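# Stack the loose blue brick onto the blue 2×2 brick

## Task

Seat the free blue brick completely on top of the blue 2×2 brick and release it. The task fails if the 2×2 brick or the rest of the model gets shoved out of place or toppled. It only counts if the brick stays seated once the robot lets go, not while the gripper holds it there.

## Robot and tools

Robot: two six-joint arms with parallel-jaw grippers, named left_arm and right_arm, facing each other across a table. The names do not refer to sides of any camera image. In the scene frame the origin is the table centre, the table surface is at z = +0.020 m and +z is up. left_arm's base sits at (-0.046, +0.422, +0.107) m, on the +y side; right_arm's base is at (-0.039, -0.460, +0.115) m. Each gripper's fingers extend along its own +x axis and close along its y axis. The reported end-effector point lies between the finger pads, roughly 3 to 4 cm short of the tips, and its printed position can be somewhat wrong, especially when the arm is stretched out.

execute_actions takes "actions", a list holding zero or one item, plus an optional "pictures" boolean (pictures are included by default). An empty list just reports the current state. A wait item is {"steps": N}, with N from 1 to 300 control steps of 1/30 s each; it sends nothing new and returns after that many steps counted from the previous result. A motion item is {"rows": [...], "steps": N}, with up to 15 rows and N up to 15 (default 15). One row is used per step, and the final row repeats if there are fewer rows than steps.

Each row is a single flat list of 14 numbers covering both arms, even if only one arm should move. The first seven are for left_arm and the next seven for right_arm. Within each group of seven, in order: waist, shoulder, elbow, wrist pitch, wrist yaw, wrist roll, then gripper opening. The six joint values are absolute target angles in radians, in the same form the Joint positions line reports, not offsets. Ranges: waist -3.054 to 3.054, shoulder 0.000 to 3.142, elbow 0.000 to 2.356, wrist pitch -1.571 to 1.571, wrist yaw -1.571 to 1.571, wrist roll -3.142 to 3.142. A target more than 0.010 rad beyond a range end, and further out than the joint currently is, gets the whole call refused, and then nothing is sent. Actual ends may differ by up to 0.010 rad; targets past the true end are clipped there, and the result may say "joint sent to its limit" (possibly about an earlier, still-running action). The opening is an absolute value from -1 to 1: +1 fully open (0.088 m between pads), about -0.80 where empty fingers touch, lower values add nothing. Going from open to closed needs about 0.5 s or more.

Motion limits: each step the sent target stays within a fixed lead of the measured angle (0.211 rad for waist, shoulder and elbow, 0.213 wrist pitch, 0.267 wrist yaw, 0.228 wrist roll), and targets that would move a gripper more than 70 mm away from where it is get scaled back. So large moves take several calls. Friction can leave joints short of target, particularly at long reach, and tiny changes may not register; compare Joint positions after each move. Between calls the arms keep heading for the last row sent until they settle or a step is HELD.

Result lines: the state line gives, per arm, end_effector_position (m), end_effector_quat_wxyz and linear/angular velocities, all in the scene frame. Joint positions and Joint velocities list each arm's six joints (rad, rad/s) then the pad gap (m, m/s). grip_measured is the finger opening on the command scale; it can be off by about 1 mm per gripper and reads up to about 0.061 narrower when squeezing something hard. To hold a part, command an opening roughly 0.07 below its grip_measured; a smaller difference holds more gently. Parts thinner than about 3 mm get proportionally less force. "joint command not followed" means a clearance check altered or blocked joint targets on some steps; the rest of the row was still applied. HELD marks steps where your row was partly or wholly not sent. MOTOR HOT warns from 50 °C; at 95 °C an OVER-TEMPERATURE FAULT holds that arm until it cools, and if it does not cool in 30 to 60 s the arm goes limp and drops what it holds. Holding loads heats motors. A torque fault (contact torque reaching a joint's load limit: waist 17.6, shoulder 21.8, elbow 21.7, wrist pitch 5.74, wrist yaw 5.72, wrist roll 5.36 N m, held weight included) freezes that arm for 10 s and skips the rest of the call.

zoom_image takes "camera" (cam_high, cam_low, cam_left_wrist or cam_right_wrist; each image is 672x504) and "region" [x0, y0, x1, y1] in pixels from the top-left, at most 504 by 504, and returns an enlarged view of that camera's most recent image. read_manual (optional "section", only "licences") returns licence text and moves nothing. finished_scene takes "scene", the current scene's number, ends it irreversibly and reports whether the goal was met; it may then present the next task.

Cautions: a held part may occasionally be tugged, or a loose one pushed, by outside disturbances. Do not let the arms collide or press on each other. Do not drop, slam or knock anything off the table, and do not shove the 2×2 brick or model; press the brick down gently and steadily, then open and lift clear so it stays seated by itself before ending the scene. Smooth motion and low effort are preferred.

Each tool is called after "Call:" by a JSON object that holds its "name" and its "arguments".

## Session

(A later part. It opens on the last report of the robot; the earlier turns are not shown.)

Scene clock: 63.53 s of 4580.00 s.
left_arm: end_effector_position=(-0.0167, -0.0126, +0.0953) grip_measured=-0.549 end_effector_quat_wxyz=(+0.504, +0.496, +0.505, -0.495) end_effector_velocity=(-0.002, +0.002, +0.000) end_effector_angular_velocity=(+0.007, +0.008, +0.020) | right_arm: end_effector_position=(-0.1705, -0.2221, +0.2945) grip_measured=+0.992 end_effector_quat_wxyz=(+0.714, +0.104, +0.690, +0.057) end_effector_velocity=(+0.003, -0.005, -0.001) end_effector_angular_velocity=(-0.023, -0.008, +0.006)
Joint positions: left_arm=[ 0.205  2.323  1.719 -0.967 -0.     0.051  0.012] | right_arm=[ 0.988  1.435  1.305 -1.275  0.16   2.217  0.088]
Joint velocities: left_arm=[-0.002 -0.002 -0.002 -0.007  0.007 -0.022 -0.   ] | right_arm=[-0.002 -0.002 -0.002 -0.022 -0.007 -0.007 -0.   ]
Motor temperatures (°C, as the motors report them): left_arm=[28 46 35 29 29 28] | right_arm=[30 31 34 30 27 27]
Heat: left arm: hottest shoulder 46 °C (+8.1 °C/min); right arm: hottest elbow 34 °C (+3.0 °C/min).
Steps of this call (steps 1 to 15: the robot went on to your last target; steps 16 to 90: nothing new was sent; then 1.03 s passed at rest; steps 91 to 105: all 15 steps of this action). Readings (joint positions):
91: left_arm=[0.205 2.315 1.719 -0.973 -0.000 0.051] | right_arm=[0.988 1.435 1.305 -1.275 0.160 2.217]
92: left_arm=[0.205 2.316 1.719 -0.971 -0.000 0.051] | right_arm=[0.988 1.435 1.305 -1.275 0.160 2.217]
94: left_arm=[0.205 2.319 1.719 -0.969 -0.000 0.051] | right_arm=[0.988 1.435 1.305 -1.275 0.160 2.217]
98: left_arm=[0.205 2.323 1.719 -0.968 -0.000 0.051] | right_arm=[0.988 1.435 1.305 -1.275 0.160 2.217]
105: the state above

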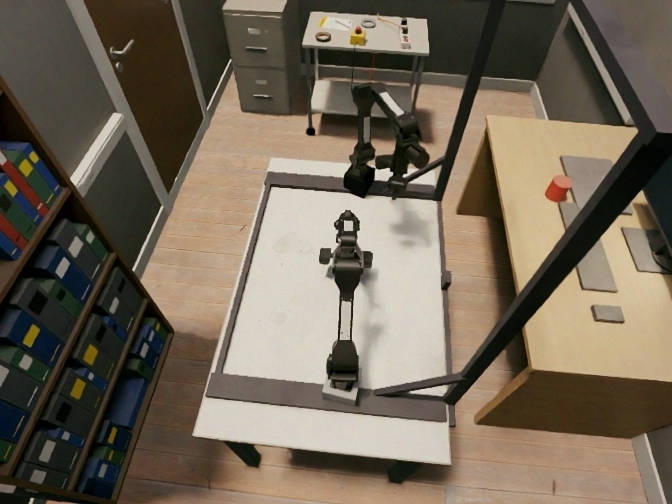

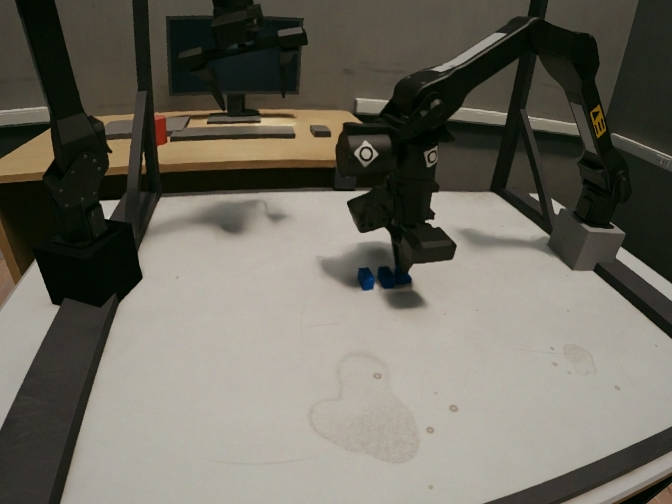

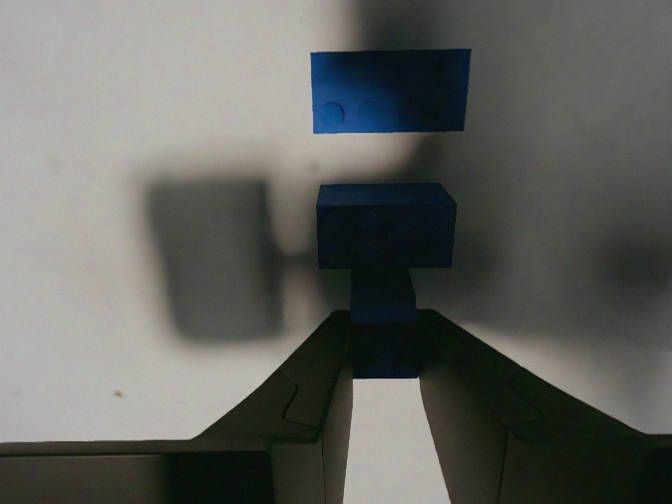

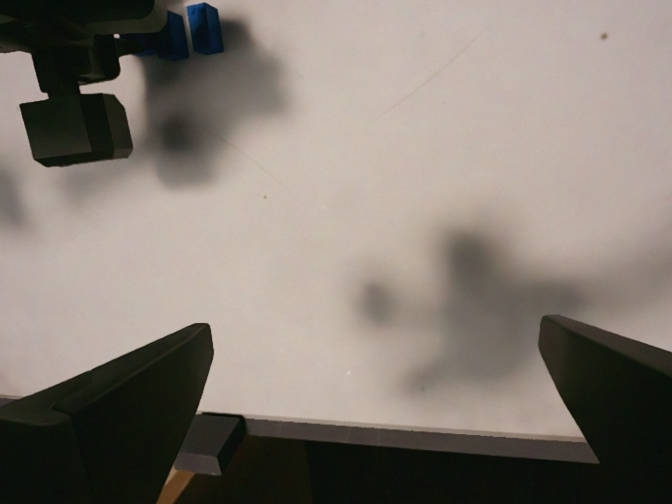

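Offset ~0.3 mm; nudge waist and press.

Call:
{"name": "execute_actions", "arguments": {"actions": [{"rows":[[0.202,2.338,1.722,-0.964,0,0.053,-0.63,0.988,1.435,1.305,-1.275,0.16,2.217,1],[0.202,2.338,1.722,-0.964,0,0.053,-0.63,0.988,1.435,1.305,-1.275,0.16,2.217,1],[0.202,2.338,1.722,-0.964,0,0.053,-0.63,0.988,1.435,1.305,-1.275,0.16,2.217,1],[0.202,2.342,1.72,-0.963,0,0.053,-0.63,0.988,1.435,1.305,-1.275,0.16,2.217,1],[0.202,2.348,1.718,-0.962,0,0.053,-0.63,0.988,1.435,1.305,-1.275,0.16,2.217,1],[0.202,2.36,1.712,-0.962,0,0.053,-0.63,0.988,1.435,1.305,-1.275,0.16,2.217,1],[0.202,2.375,1.703,-0.962,0,0.053,-0.63,0.988,1.435,1.305,-1.275,0.16,2.217,1],[0.202,2.39,1.694,-0.962,0,0.053,-0.63,0.988,1.435,1.305,-1.275,0.16,2.217,1],[0.202,2.405,1.685,-0.962,0,0.053,-0.63,0.988,1.435,1.305,-1.275,0.16,2.217,1],[0.202,2.42,1.676,-0.962,0,0.053,-0.63,0.988,1.435,1.305,-1.275,0.16,2.217,1],[0.202,2.44,1.664,-0.962,0,0.053,-0.63,0.988,1.435,1.305,-1.275,0.16,2.217,1],[0.202,2.46,1.652,-0.962,0,0.053,-0.63,0.988,1.435,1.305,-1.275,0.16,2.217,1],[0.202,2.48,1.64,-0.962,0,0.053,-0.63,0.988,1.435,1.305,-1.275,0.16,2.217,1]],"steps":15}], "pictures": false}}

Call:
{"name": "execute_actions", "arguments": {"actions": [{"rows":[[0.204,2.46,1.652,-0.962,0,0.053,-0.63,0.988,1.435,1.305,-1.275,0.16,2.217,1],[0.204,2.43,1.67,-0.962,0,0.053,-0.63,0.988,1.435,1.305,-1.275,0.16,2.217,1],[0.204,2.40,1.688,-0.962,0,0.053,-0.63,0.988,1.435,1.305,-1.275,0.16,2.217,1],[0.204,2.37,1.706,-0.962,0,0.053,-0.63,0.988,1.435,1.305,-1.275,0.16,2.217,1],[0.204,2.35,1.715,-0.962,0,0.053,-0.63,0.988,1.435,1.305,-1.275,0.16,2.217,1],[0.204,2.335,1.72,-0.962,0,0.053,-0.63,0.988,1.435,1.305,-1.275,0.16,2.217,1],[0.204,2.335,1.72,-0.962,0,0.053,-0.63,0.988,1.435,1.305,-1.275,0.16,2.217,1],[0.204,2.335,1.72,-0.962,0,0.053,-0.63,0.988,1.435,1.305,-1.275,0.16,2.217,1],[0.204,2.335,1.72,-0.962,0,0.053,-0.2,0.988,1.435,1.305,-1.275,0.16,2.217,1]],"steps":15}], "pictures": false}}

Call:
{"name": "execute_actions", "arguments": {"actions": [{"rows":[[0.204,2.30,1.71,-0.965,0,0.053,-0.2,0.988,1.435,1.305,-1.275,0.16,2.217,1],[0.204,2.28,1.70,-0.968,0,0.053,-0.2,0.988,1.435,1.305,-1.275,0.16,2.217,1],[0.204,2.265,1.695,-0.976,0,0.053,-0.2,0.988,1.435,1.305,-1.275,0.16,2.217,1]],"steps":15}]}}

Call:
{"name": "zoom_image", "arguments": {"camera": "cam_low", "region": [370,245,430,295]}}

Scene clock: 87.30 s of 4580.00 s.
left_arm: end_effector_position=(-0.0176, -0.0054, +0.0776) grip_measured=-0.546 end_effector_quat_wxyz=(+0.492, +0.506, +0.516, -0.485) end_effector_velocity=(-0.001, +0.020, -0.021) end_effector_angular_velocity=(+0.100, -0.001, +0.005) | right_arm: end_effector_position=(-0.1705, -0.2221, +0.2945) grip_measured=+0.992 end_effector_quat_wxyz=(+0.714, +0.104, +0.690, +0.057) end_effector_velocity=(+0.001, -0.002, -0.001) end_effector_angular_velocity=(-0.010, +0.004, -0.008)
Joint positions: left_arm=[ 0.204  2.36   1.708 -0.964 -0.     0.051  0.012] | right_arm=[ 0.988  1.435  1.305 -1.275  0.16   2.217  0.088]
Joint velocities: left_arm=[-0.002  0.042 -0.022 -0.037 -0.007 -0.007  0.   ] | right_arm=[-0.002 -0.002 -0.002 -0.007 -0.007  0.007 -0.   ]
Motor temperatures (°C, as the motors report them): left_arm=[28 48 35 29 29 28] | right_arm=[30 31 34 30 27 27]
Heat: left arm: hottest shoulder 48 °C (+7.1 °C/min); right arm: hottest elbow 34 °C (+1.0 °C/min).
Steps of this call (steps 1 to 15: the robot went on to your last target; steps 16 to 90: nothing new was sent; then 20.27 s passed at rest; steps 91 to 105: all 15 steps of this action). Readings (joint positions):
91: left_arm=[0.205 2.323 1.719 -0.967 -0.000 0.051] | right_arm=[0.988 1.435 1.305 -1.275 0.160 2.217]
92: left_arm=[0.205 2.323 1.719 -0.967 -0.000 0.051] | right_arm=[0.988 1.435 1.305 -1.275 0.160 2.217]
94: left_arm=[0.205 2.323 1.719 -0.967 -0.000 0.051] | right_arm=[0.988 1.435 1.305 -1.275 0.160 2.217]
98: left_arm=[0.204 2.333 1.718 -0.967 -0.000 0.051] | right_arm=[0.988 1.435 1.305 -1.275 0.160 2.217]
105: the state above

Scene clock: 87.80 s of 4580.00 s.
left_arm: end_effector_position=(-0.0172, -0.0120, +0.0895) grip_measured=-0.240 end_effector_quat_wxyz=(+0.502, +0.498, +0.507, -0.494) end_effector_velocity=(-0.002, -0.001, +0.000) end_effector_angular_velocity=(-0.008, +0.007, +0.005) | right_arm: end_effector_position=(-0.1705, -0.2221, +0.2945) grip_measured=+0.992 end_effector_quat_wxyz=(+0.714, +0.104, +0.690, +0.057) end_effector_velocity=(+0.001, -0.002, -0.002) end_effector_angular_velocity=(-0.015, -0.006, +0.020)
Joint positions: left_arm=[ 0.204  2.337  1.718 -0.962 -0.     0.051  0.027] | right_arm=[ 0.988  1.435  1.305 -1.275  0.16   2.217  0.088]
Joint velocities: left_arm=[-0.002 -0.002 -0.002  0.007  0.007 -0.007  0.02 ] | right_arm=[-0.002  0.002 -0.002 -0.007 -0.007 -0.022 -0.   ]
Motor temperatures (°C, as the motors report them): left_arm=[28 48 35 29 29 28] | right_arm=[30 31 34 30 27 27]
Heat: left arm: hottest shoulder 48 °C (+7.0 °C/min); right arm: hottest elbow 34 °C (+1.0 °C/min).
Steps of this call (steps 1 to 15: all 15 steps of this action). Readings (joint positions):
1: left_arm=[0.204 2.360 1.708 -0.964 -0.000 0.051] | right_arm=[0.988 1.435 1.305 -1.275 0.160 2.217]
2: left_arm=[0.204 2.356 1.710 -0.964 -0.000 0.051] | right_arm=[0.988 1.435 1.305 -1.275 0.160 2.217]
4: left_arm=[0.204 2.347 1.715 -0.965 -0.000 0.051] | right_arm=[0.988 1.435 1.305 -1.275 0.160 2.217]
8: left_arm=[0.204 2.337 1.719 -0.966 -0.000 0.051] | right_arm=[0.988 1.435 1.305 -1.275 0.160 2.217]
15: the state above

Scene clock: 88.30 s of 4580.00 s.
left_arm: end_effector_position=(-0.0173, -0.0106, +0.1089) grip_measured=-0.202 end_effector_quat_wxyz=(+0.509, +0.492, +0.499, -0.500) end_effector_velocity=(-0.003, +0.011, -0.002) end_effector_angular_velocity=(+0.037, -0.004, +0.029) | right_arm: end_effector_position=(-0.1705, -0.2221, +0.2945) grip_measured=+0.992 end_effector_quat_wxyz=(+0.714, +0.104, +0.690, +0.057) end_effector_velocity=(+0.001, -0.006, -0.001) end_effector_angular_velocity=(-0.031, +0.004, +0.008)
Joint positions: left_arm=[ 0.204  2.28   1.702 -0.974 -0.     0.051  0.029] | right_arm=[ 0.988  1.435  1.305 -1.275  0.16   2.217  0.088]
Joint velocities: left_arm=[-0.007 -0.007 -0.022 -0.022 -0.007 -0.037 -0.   ] | right_arm=[-0.002 -0.002 -0.002 -0.022 -0.022 -0.007 -0.   ]
Motor temperatures (°C, as the motors report them): left_arm=[28 48 35 29 29 28] | right_arm=[30 31 34 30 27 27]
Heat: left arm: hottest shoulder 48 °C (+7.1 °C/min); right arm: hottest elbow 34 °C (+1.0 °C/min).
Steps of this call (steps 1 to 15: all 15 steps of this action). Readings (joint positions):
1: left_arm=[0.204 2.333 1.718 -0.962 -0.000 0.051] | right_arm=[0.988 1.435 1.305 -1.275 0.160 2.217]
2: left_arm=[0.204 2.328 1.717 -0.962 -0.000 0.051] | right_arm=[0.988 1.435 1.305 -1.275 0.160 2.217]
4: left_arm=[0.204 2.316 1.707 -0.968 -0.000 0.051] | right_arm=[0.988 1.435 1.305 -1.275 0.160 2.217]
8: left_arm=[0.204 2.290 1.703 -0.972 -0.000 0.051] | right_arm=[0.988 1.435 1.305 -1.275 0.160 2.217]
15: the state above

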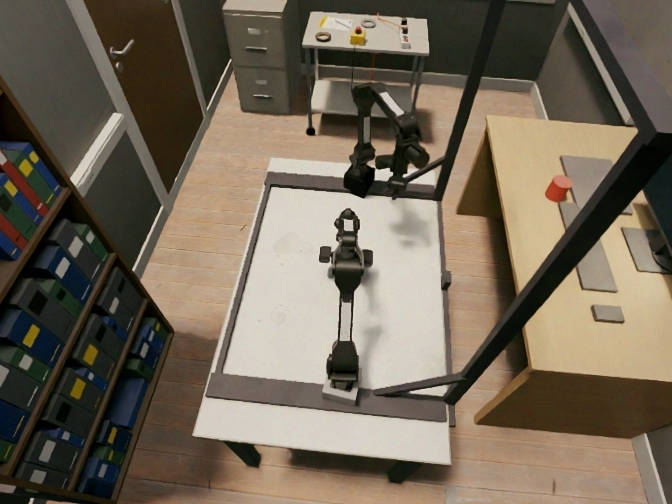

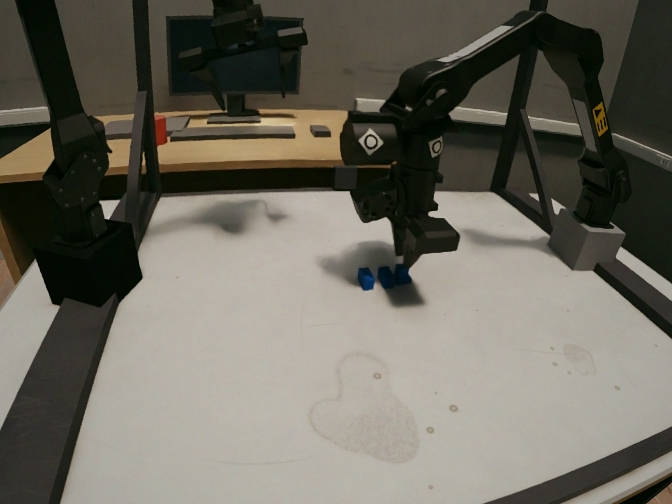

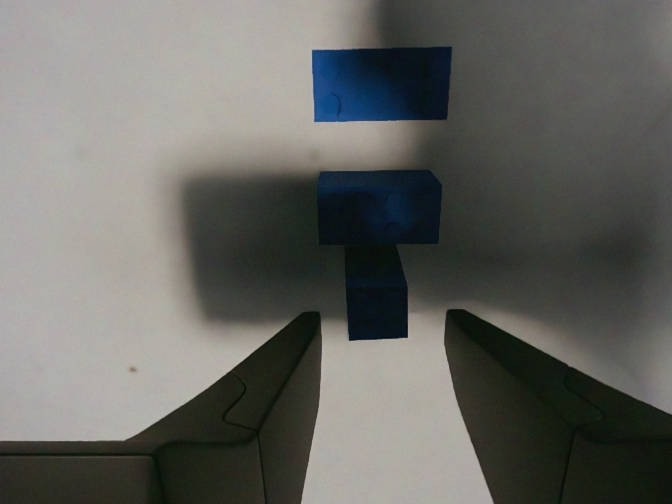

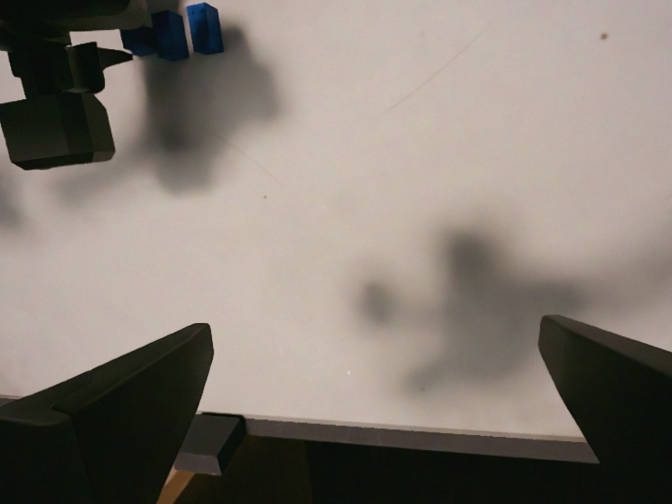

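Region (370, 245, 430, 295) of cam_low's 672x504 image, scaled by 8.400, with more detail than that image has.

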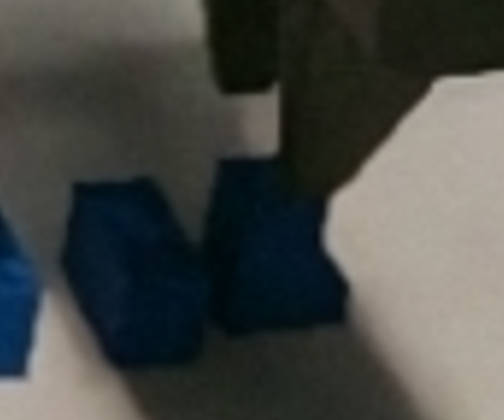

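Looks seated; one top press for certainty.

Call:
{"name": "execute_actions", "arguments": {"actions": [{"rows":[[0.208,2.28,1.70,-0.97,0,0.053,-0.7,0.988,1.435,1.305,-1.275,0.16,2.217,1],[0.208,2.28,1.70,-0.97,0,0.053,-0.7,0.988,1.435,1.305,-1.275,0.16,2.217,1],[0.208,2.29,1.70,-0.965,0,0.053,-0.7,0.988,1.435,1.305,-1.275,0.16,2.217,1],[0.208,2.295,1.70,-0.96,0,0.053,-0.7,0.988,1.435,1.305,-1.275,0.16,2.217,1],[0.208,2.30,1.70,-0.958,0,0.053,-0.7,0.988,1.435,1.305,-1.275,0.16,2.217,1],[0.208,2.305,1.70,-0.958,0,0.053,-0.7,0.988,1.435,1.305,-1.275,0.16,2.217,1]],"steps":15}], "pictures": false}}

Call:
{"name": "execute_actions", "arguments": {"actions": [{"rows":[[0.208,2.31,1.70,-0.957,0,0.053,-0.7,0.988,1.435,1.305,-1.275,0.16,2.217,1],[0.208,2.314,1.70,-0.956,0,0.053,-0.7,0.988,1.435,1.305,-1.275,0.16,2.217,1],[0.208,2.318,1.70,-0.955,0,0.053,-0.7,0.988,1.435,1.305,-1.275,0.16,2.217,1],[0.208,2.322,1.697,-0.955,0,0.053,-0.7,0.988,1.435,1.305,-1.275,0.16,2.217,1],[0.208,2.326,1.695,-0.955,0,0.053,-0.7,0.988,1.435,1.305,-1.275,0.16,2.217,1],[0.208,2.335,1.69,-0.955,0,0.053,-0.7,0.988,1.435,1.305,-1.275,0.16,2.217,1],[0.208,2.35,1.68,-0.955,0,0.053,-0.7,0.988,1.435,1.305,-1.275,0.16,2.217,1],[0.208,2.37,1.668,-0.955,0,0.053,-0.7,0.988,1.435,1.305,-1.275,0.16,2.217,1],[0.208,2.39,1.656,-0.955,0,0.053,-0.7,0.988,1.435,1.305,-1.275,0.16,2.217,1],[0.208,2.41,1.644,-0.955,0,0.053,-0.7,0.988,1.435,1.305,-1.275,0.16,2.217,1],[0.208,2.43,1.632,-0.955,0,0.053,-0.7,0.988,1.435,1.305,-1.275,0.16,2.217,1],[0.208,2.45,1.62,-0.955,0,0.053,-0.7,0.988,1.435,1.305,-1.275,0.16,2.217,1]],"steps":15}], "pictures": false}}

Call:
{"name": "execute_actions", "arguments": {"actions": [{"rows":[[0.208,2.43,1.632,-0.955,0,0.053,-0.7,0.988,1.435,1.305,-1.275,0.16,2.217,1],[0.208,2.40,1.65,-0.955,0,0.053,-0.7,0.988,1.435,1.305,-1.275,0.16,2.217,1],[0.208,2.37,1.668,-0.955,0,0.053,-0.7,0.988,1.435,1.305,-1.275,0.16,2.217,1],[0.208,2.34,1.686,-0.955,0,0.053,-0.7,0.988,1.435,1.305,-1.275,0.16,2.217,1],[0.208,2.31,1.70,-0.955,0,0.053,-0.7,0.988,1.435,1.305,-1.275,0.16,2.217,1],[0.208,2.29,1.70,-0.955,0,0.053,-0.7,0.988,1.435,1.305,-1.275,0.16,2.217,1],[0.208,2.27,1.70,-0.955,0,0.053,-0.7,0.988,1.435,1.305,-1.275,0.16,2.217,1],[0.208,2.25,1.70,-0.96,0,0.053,-0.7,0.988,1.435,1.305,-1.275,0.16,2.217,1],[0.208,2.23,1.70,-0.97,0,0.053,-0.7,0.988,1.435,1.305,-1.275,0.16,2.217,1],[0.208,2.20,1.70,-0.99,0,0.053,-0.7,0.988,1.435,1.305,-1.275,0.16,2.217,1]],"steps":15}]}}

Call:
{"name": "zoom_image", "arguments": {"camera": "cam_low", "region": [370,245,430,295]}}

Scene clock: 114.53 s of 4580.00 s.
left_arm: end_effector_position=(-0.0165, -0.0121, +0.1046) grip_measured=-0.695 end_effector_quat_wxyz=(+0.510, +0.491, +0.499, -0.500) end_effector_velocity=(+0.000, -0.001, +0.000) end_effector_angular_velocity=(-0.007, -0.008, +0.005) | right_arm: end_effector_position=(-0.1705, -0.2221, +0.2945) grip_measured=+0.992 end_effector_quat_wxyz=(+0.714, +0.104, +0.690, +0.057) end_effector_velocity=(+0.001, +0.002, +0.000) end_effector_angular_velocity=(+0.010, -0.004, +0.003)
Joint positions: left_arm=[ 0.206  2.291  1.701 -0.961 -0.     0.051  0.005] | right_arm=[ 0.988  1.435  1.305 -1.275  0.16   2.217  0.088]
Joint velocities: left_arm=[-0.002 -0.002 -0.002  0.007 -0.007 -0.007 -0.002] | right_arm=[-0.002 -0.002 -0.002  0.007  0.007 -0.007  0.   ]
Motor temperatures (°C, as the motors report them): left_arm=[28 55 35 29 29 28] | right_arm=[30 31 35 30 27 27]
Heat: left arm: hottest shoulder 55 °C (+10.0 °C/min); right arm: hottest elbow 35 °C (+1.0 °C/min). Fold the left arm in close to its base before you think long.
MOTOR HOT: a motor of the left arm reached 50 °C. Now the hottest motor of the left arm, joint 2 (shoulder), reports 55 °C. The temperature limit of the motors' drives, at which the controller stops that arm, is 95 °C. To cool a motor, set the load down, stop pushing, or move to a pose that needs little force.
Steps of this call (steps 1 to 15: the robot went on to your last target; steps 16 to 90: nothing new was sent; then 22.73 s passed at rest; steps 91 to 105: all 15 steps of this action). Readings (joint positions):
91: left_arm=[0.204 2.280 1.701 -0.974 -0.000 0.051] | right_arm=[0.988 1.435 1.305 -1.275 0.160 2.217]
92: left_arm=[0.204 2.280 1.701 -0.974 -0.000 0.051] | right_arm=[0.988 1.435 1.305 -1.275 0.160 2.217]
94: left_arm=[0.204 2.280 1.701 -0.972 -0.000 0.051] | right_arm=[0.988 1.435 1.305 -1.275 0.160 2.217]
98: left_arm=[0.206 2.283 1.701 -0.963 -0.000 0.051] | right_arm=[0.988 1.435 1.305 -1.275 0.160 2.217]
105: the state above

Scene clock: 115.03 s of 4580.00 s.
left_arm: end_effector_position=(-0.0169, -0.0063, +0.0866) grip_measured=-0.698 end_effector_quat_wxyz=(+0.499, +0.500, +0.510, -0.491) end_effector_velocity=(-0.001, +0.010, -0.015) end_effector_angular_velocity=(+0.052, -0.004, +0.019) | right_arm: end_effector_position=(-0.1705, -0.2221, +0.2945) grip_measured=+0.992 end_effector_quat_wxyz=(+0.714, +0.104, +0.690, +0.057) end_effector_velocity=(+0.000, -0.003, -0.001) end_effector_angular_velocity=(-0.019, +0.009, +0.018)
Joint positions: left_arm=[ 0.206  2.329  1.692 -0.954 -0.     0.051  0.005] | right_arm=[ 0.988  1.435  1.305 -1.275  0.16   2.217  0.088]
Joint velocities: left_arm=[-0.002  0.027 -0.017 -0.007 -0.007 -0.022 -0.   ] | right_arm=[-0.007 -0.002 -0.002 -0.007 -0.022 -0.022 -0.   ]
Motor temperatures (°C, as the motors report them): left_arm=[28 55 35 29 29 28] | right_arm=[30 31 35 30 27 27]
Heat: left arm: hottest shoulder 55 °C (+10.1 °C/min); right arm: hottest elbow 35 °C (+1.0 °C/min). Fold the left arm in close to its base before you think long.
MOTOR HOT: still on. Now the hottest motor of the left arm, joint 2 (shoulder), reports 55 °C; a drive's own limit is 95 °C.
Steps of this call (steps 1 to 15: all 15 steps of this action). Readings (joint positions):
1: left_arm=[0.206 2.291 1.701 -0.961 -0.000 0.051] | right_arm=[0.988 1.435 1.305 -1.275 0.160 2.217]
2: left_arm=[0.206 2.292 1.701 -0.960 -0.000 0.051] | right_arm=[0.988 1.435 1.305 -1.275 0.160 2.217]
4: left_arm=[0.206 2.296 1.701 -0.958 -0.000 0.051] | right_arm=[0.988 1.435 1.305 -1.275 0.160 2.217]
8: left_arm=[0.206 2.308 1.701 -0.955 -0.000 0.051] | right_arm=[0.988 1.435 1.305 -1.275 0.160 2.217]
15: the state above

Scene clock: 115.53 s of 4580.00 s.
left_arm: end_effector_position=(-0.0165, -0.0125, +0.1306) grip_measured=-0.698 end_effector_quat_wxyz=(+0.520, +0.481, +0.488, -0.509) end_effector_velocity=(+0.003, -0.012, +0.126) end_effector_angular_velocity=(-0.249, -0.040, -0.008) | right_arm: end_effector_position=(-0.1705, -0.2221, +0.2945) grip_measured=+0.992 end_effector_quat_wxyz=(+0.714, +0.104, +0.690, +0.057) end_effector_velocity=(-0.000, -0.002, -0.002) end_effector_angular_velocity=(-0.014, -0.002, +0.011)
Joint positions: left_arm=[ 0.206  2.226  1.698 -0.983 -0.     0.051  0.005] | right_arm=[ 0.988  1.435  1.305 -1.275  0.16   2.217  0.088]
Joint velocities: left_arm=[-0.002 -0.305 -0.002 -0.051 -0.022  0.007 -0.   ] | right_arm=[ 0.002  0.002 -0.002 -0.007 -0.007 -0.007 -0.   ]
Motor temperatures (°C, as the motors report them): left_arm=[28 55 35 29 29 28] | right_arm=[30 31 35 30 27 27]
Heat: left arm: hottest shoulder 55 °C (+10.0 °C/min); right arm: hottest elbow 35 °C (+1.0 °C/min). Fold the left arm in close to its base before you think long.
MOTOR HOT: still on. Now the hottest motor of the left arm, joint 2 (shoulder), reports 55 °C; a drive's own limit is 95 °C.
Steps of this call (steps 1 to 15: all 15 steps of this action). Readings (joint positions):
1: left_arm=[0.206 2.329 1.692 -0.954 -0.000 0.051] | right_arm=[0.988 1.435 1.305 -1.275 0.160 2.217]
2: left_arm=[0.206 2.325 1.693 -0.954 -0.000 0.051] | right_arm=[0.988 1.435 1.305 -1.275 0.160 2.217]
4: left_arm=[0.206 2.315 1.699 -0.955 -0.000 0.051] | right_arm=[0.988 1.435 1.305 -1.275 0.160 2.217]
8: left_arm=[0.206 2.296 1.702 -0.955 -0.000 0.051] | right_arm=[0.988 1.435 1.305 -1.275 0.160 2.217]
15: the state above

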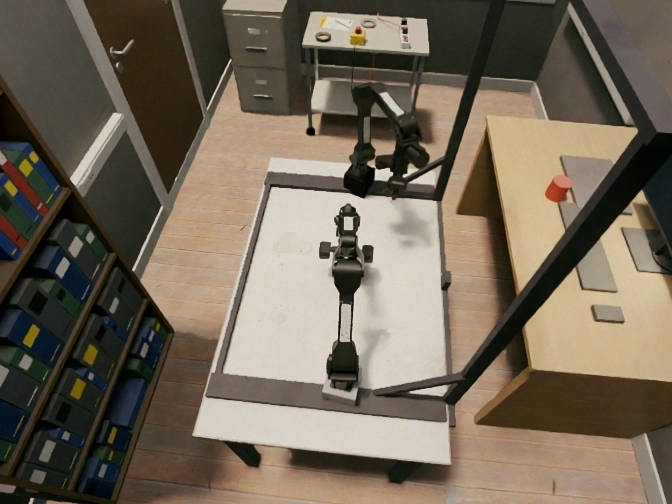

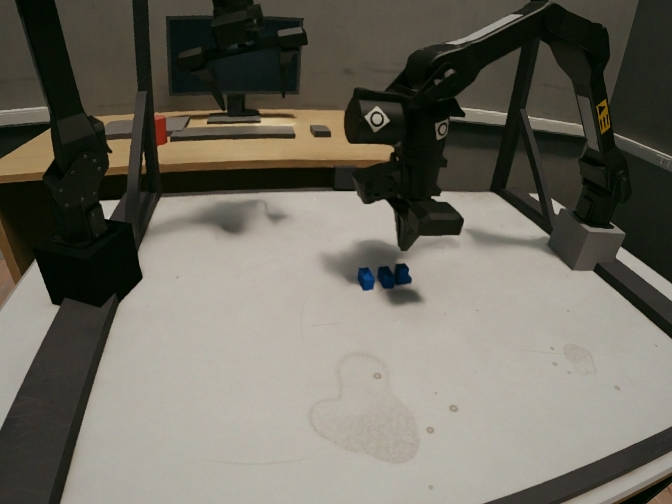

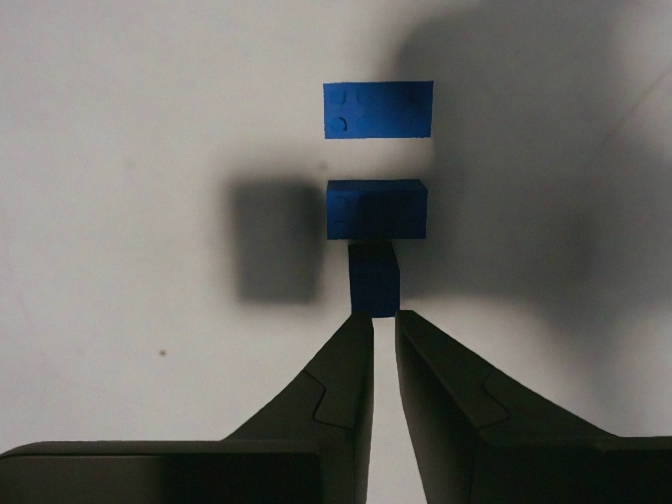

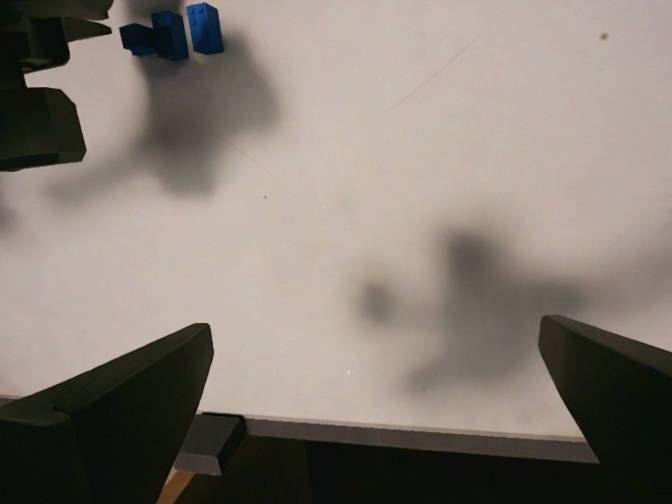

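Region (370, 245, 430, 295) of cam_low's 672x504 image, scaled by 8.400, with more detail than that image has.

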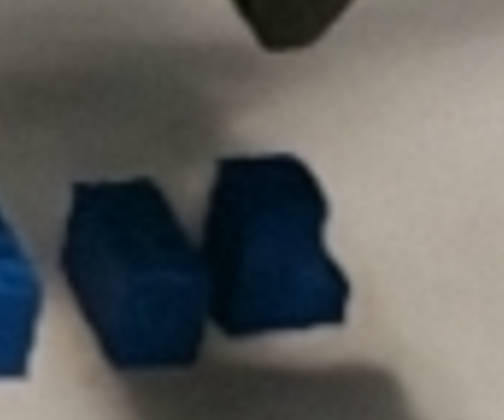

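Call:
{"name": "finished_scene", "arguments": {"scene": 2}}

The scene is finished: the task was done.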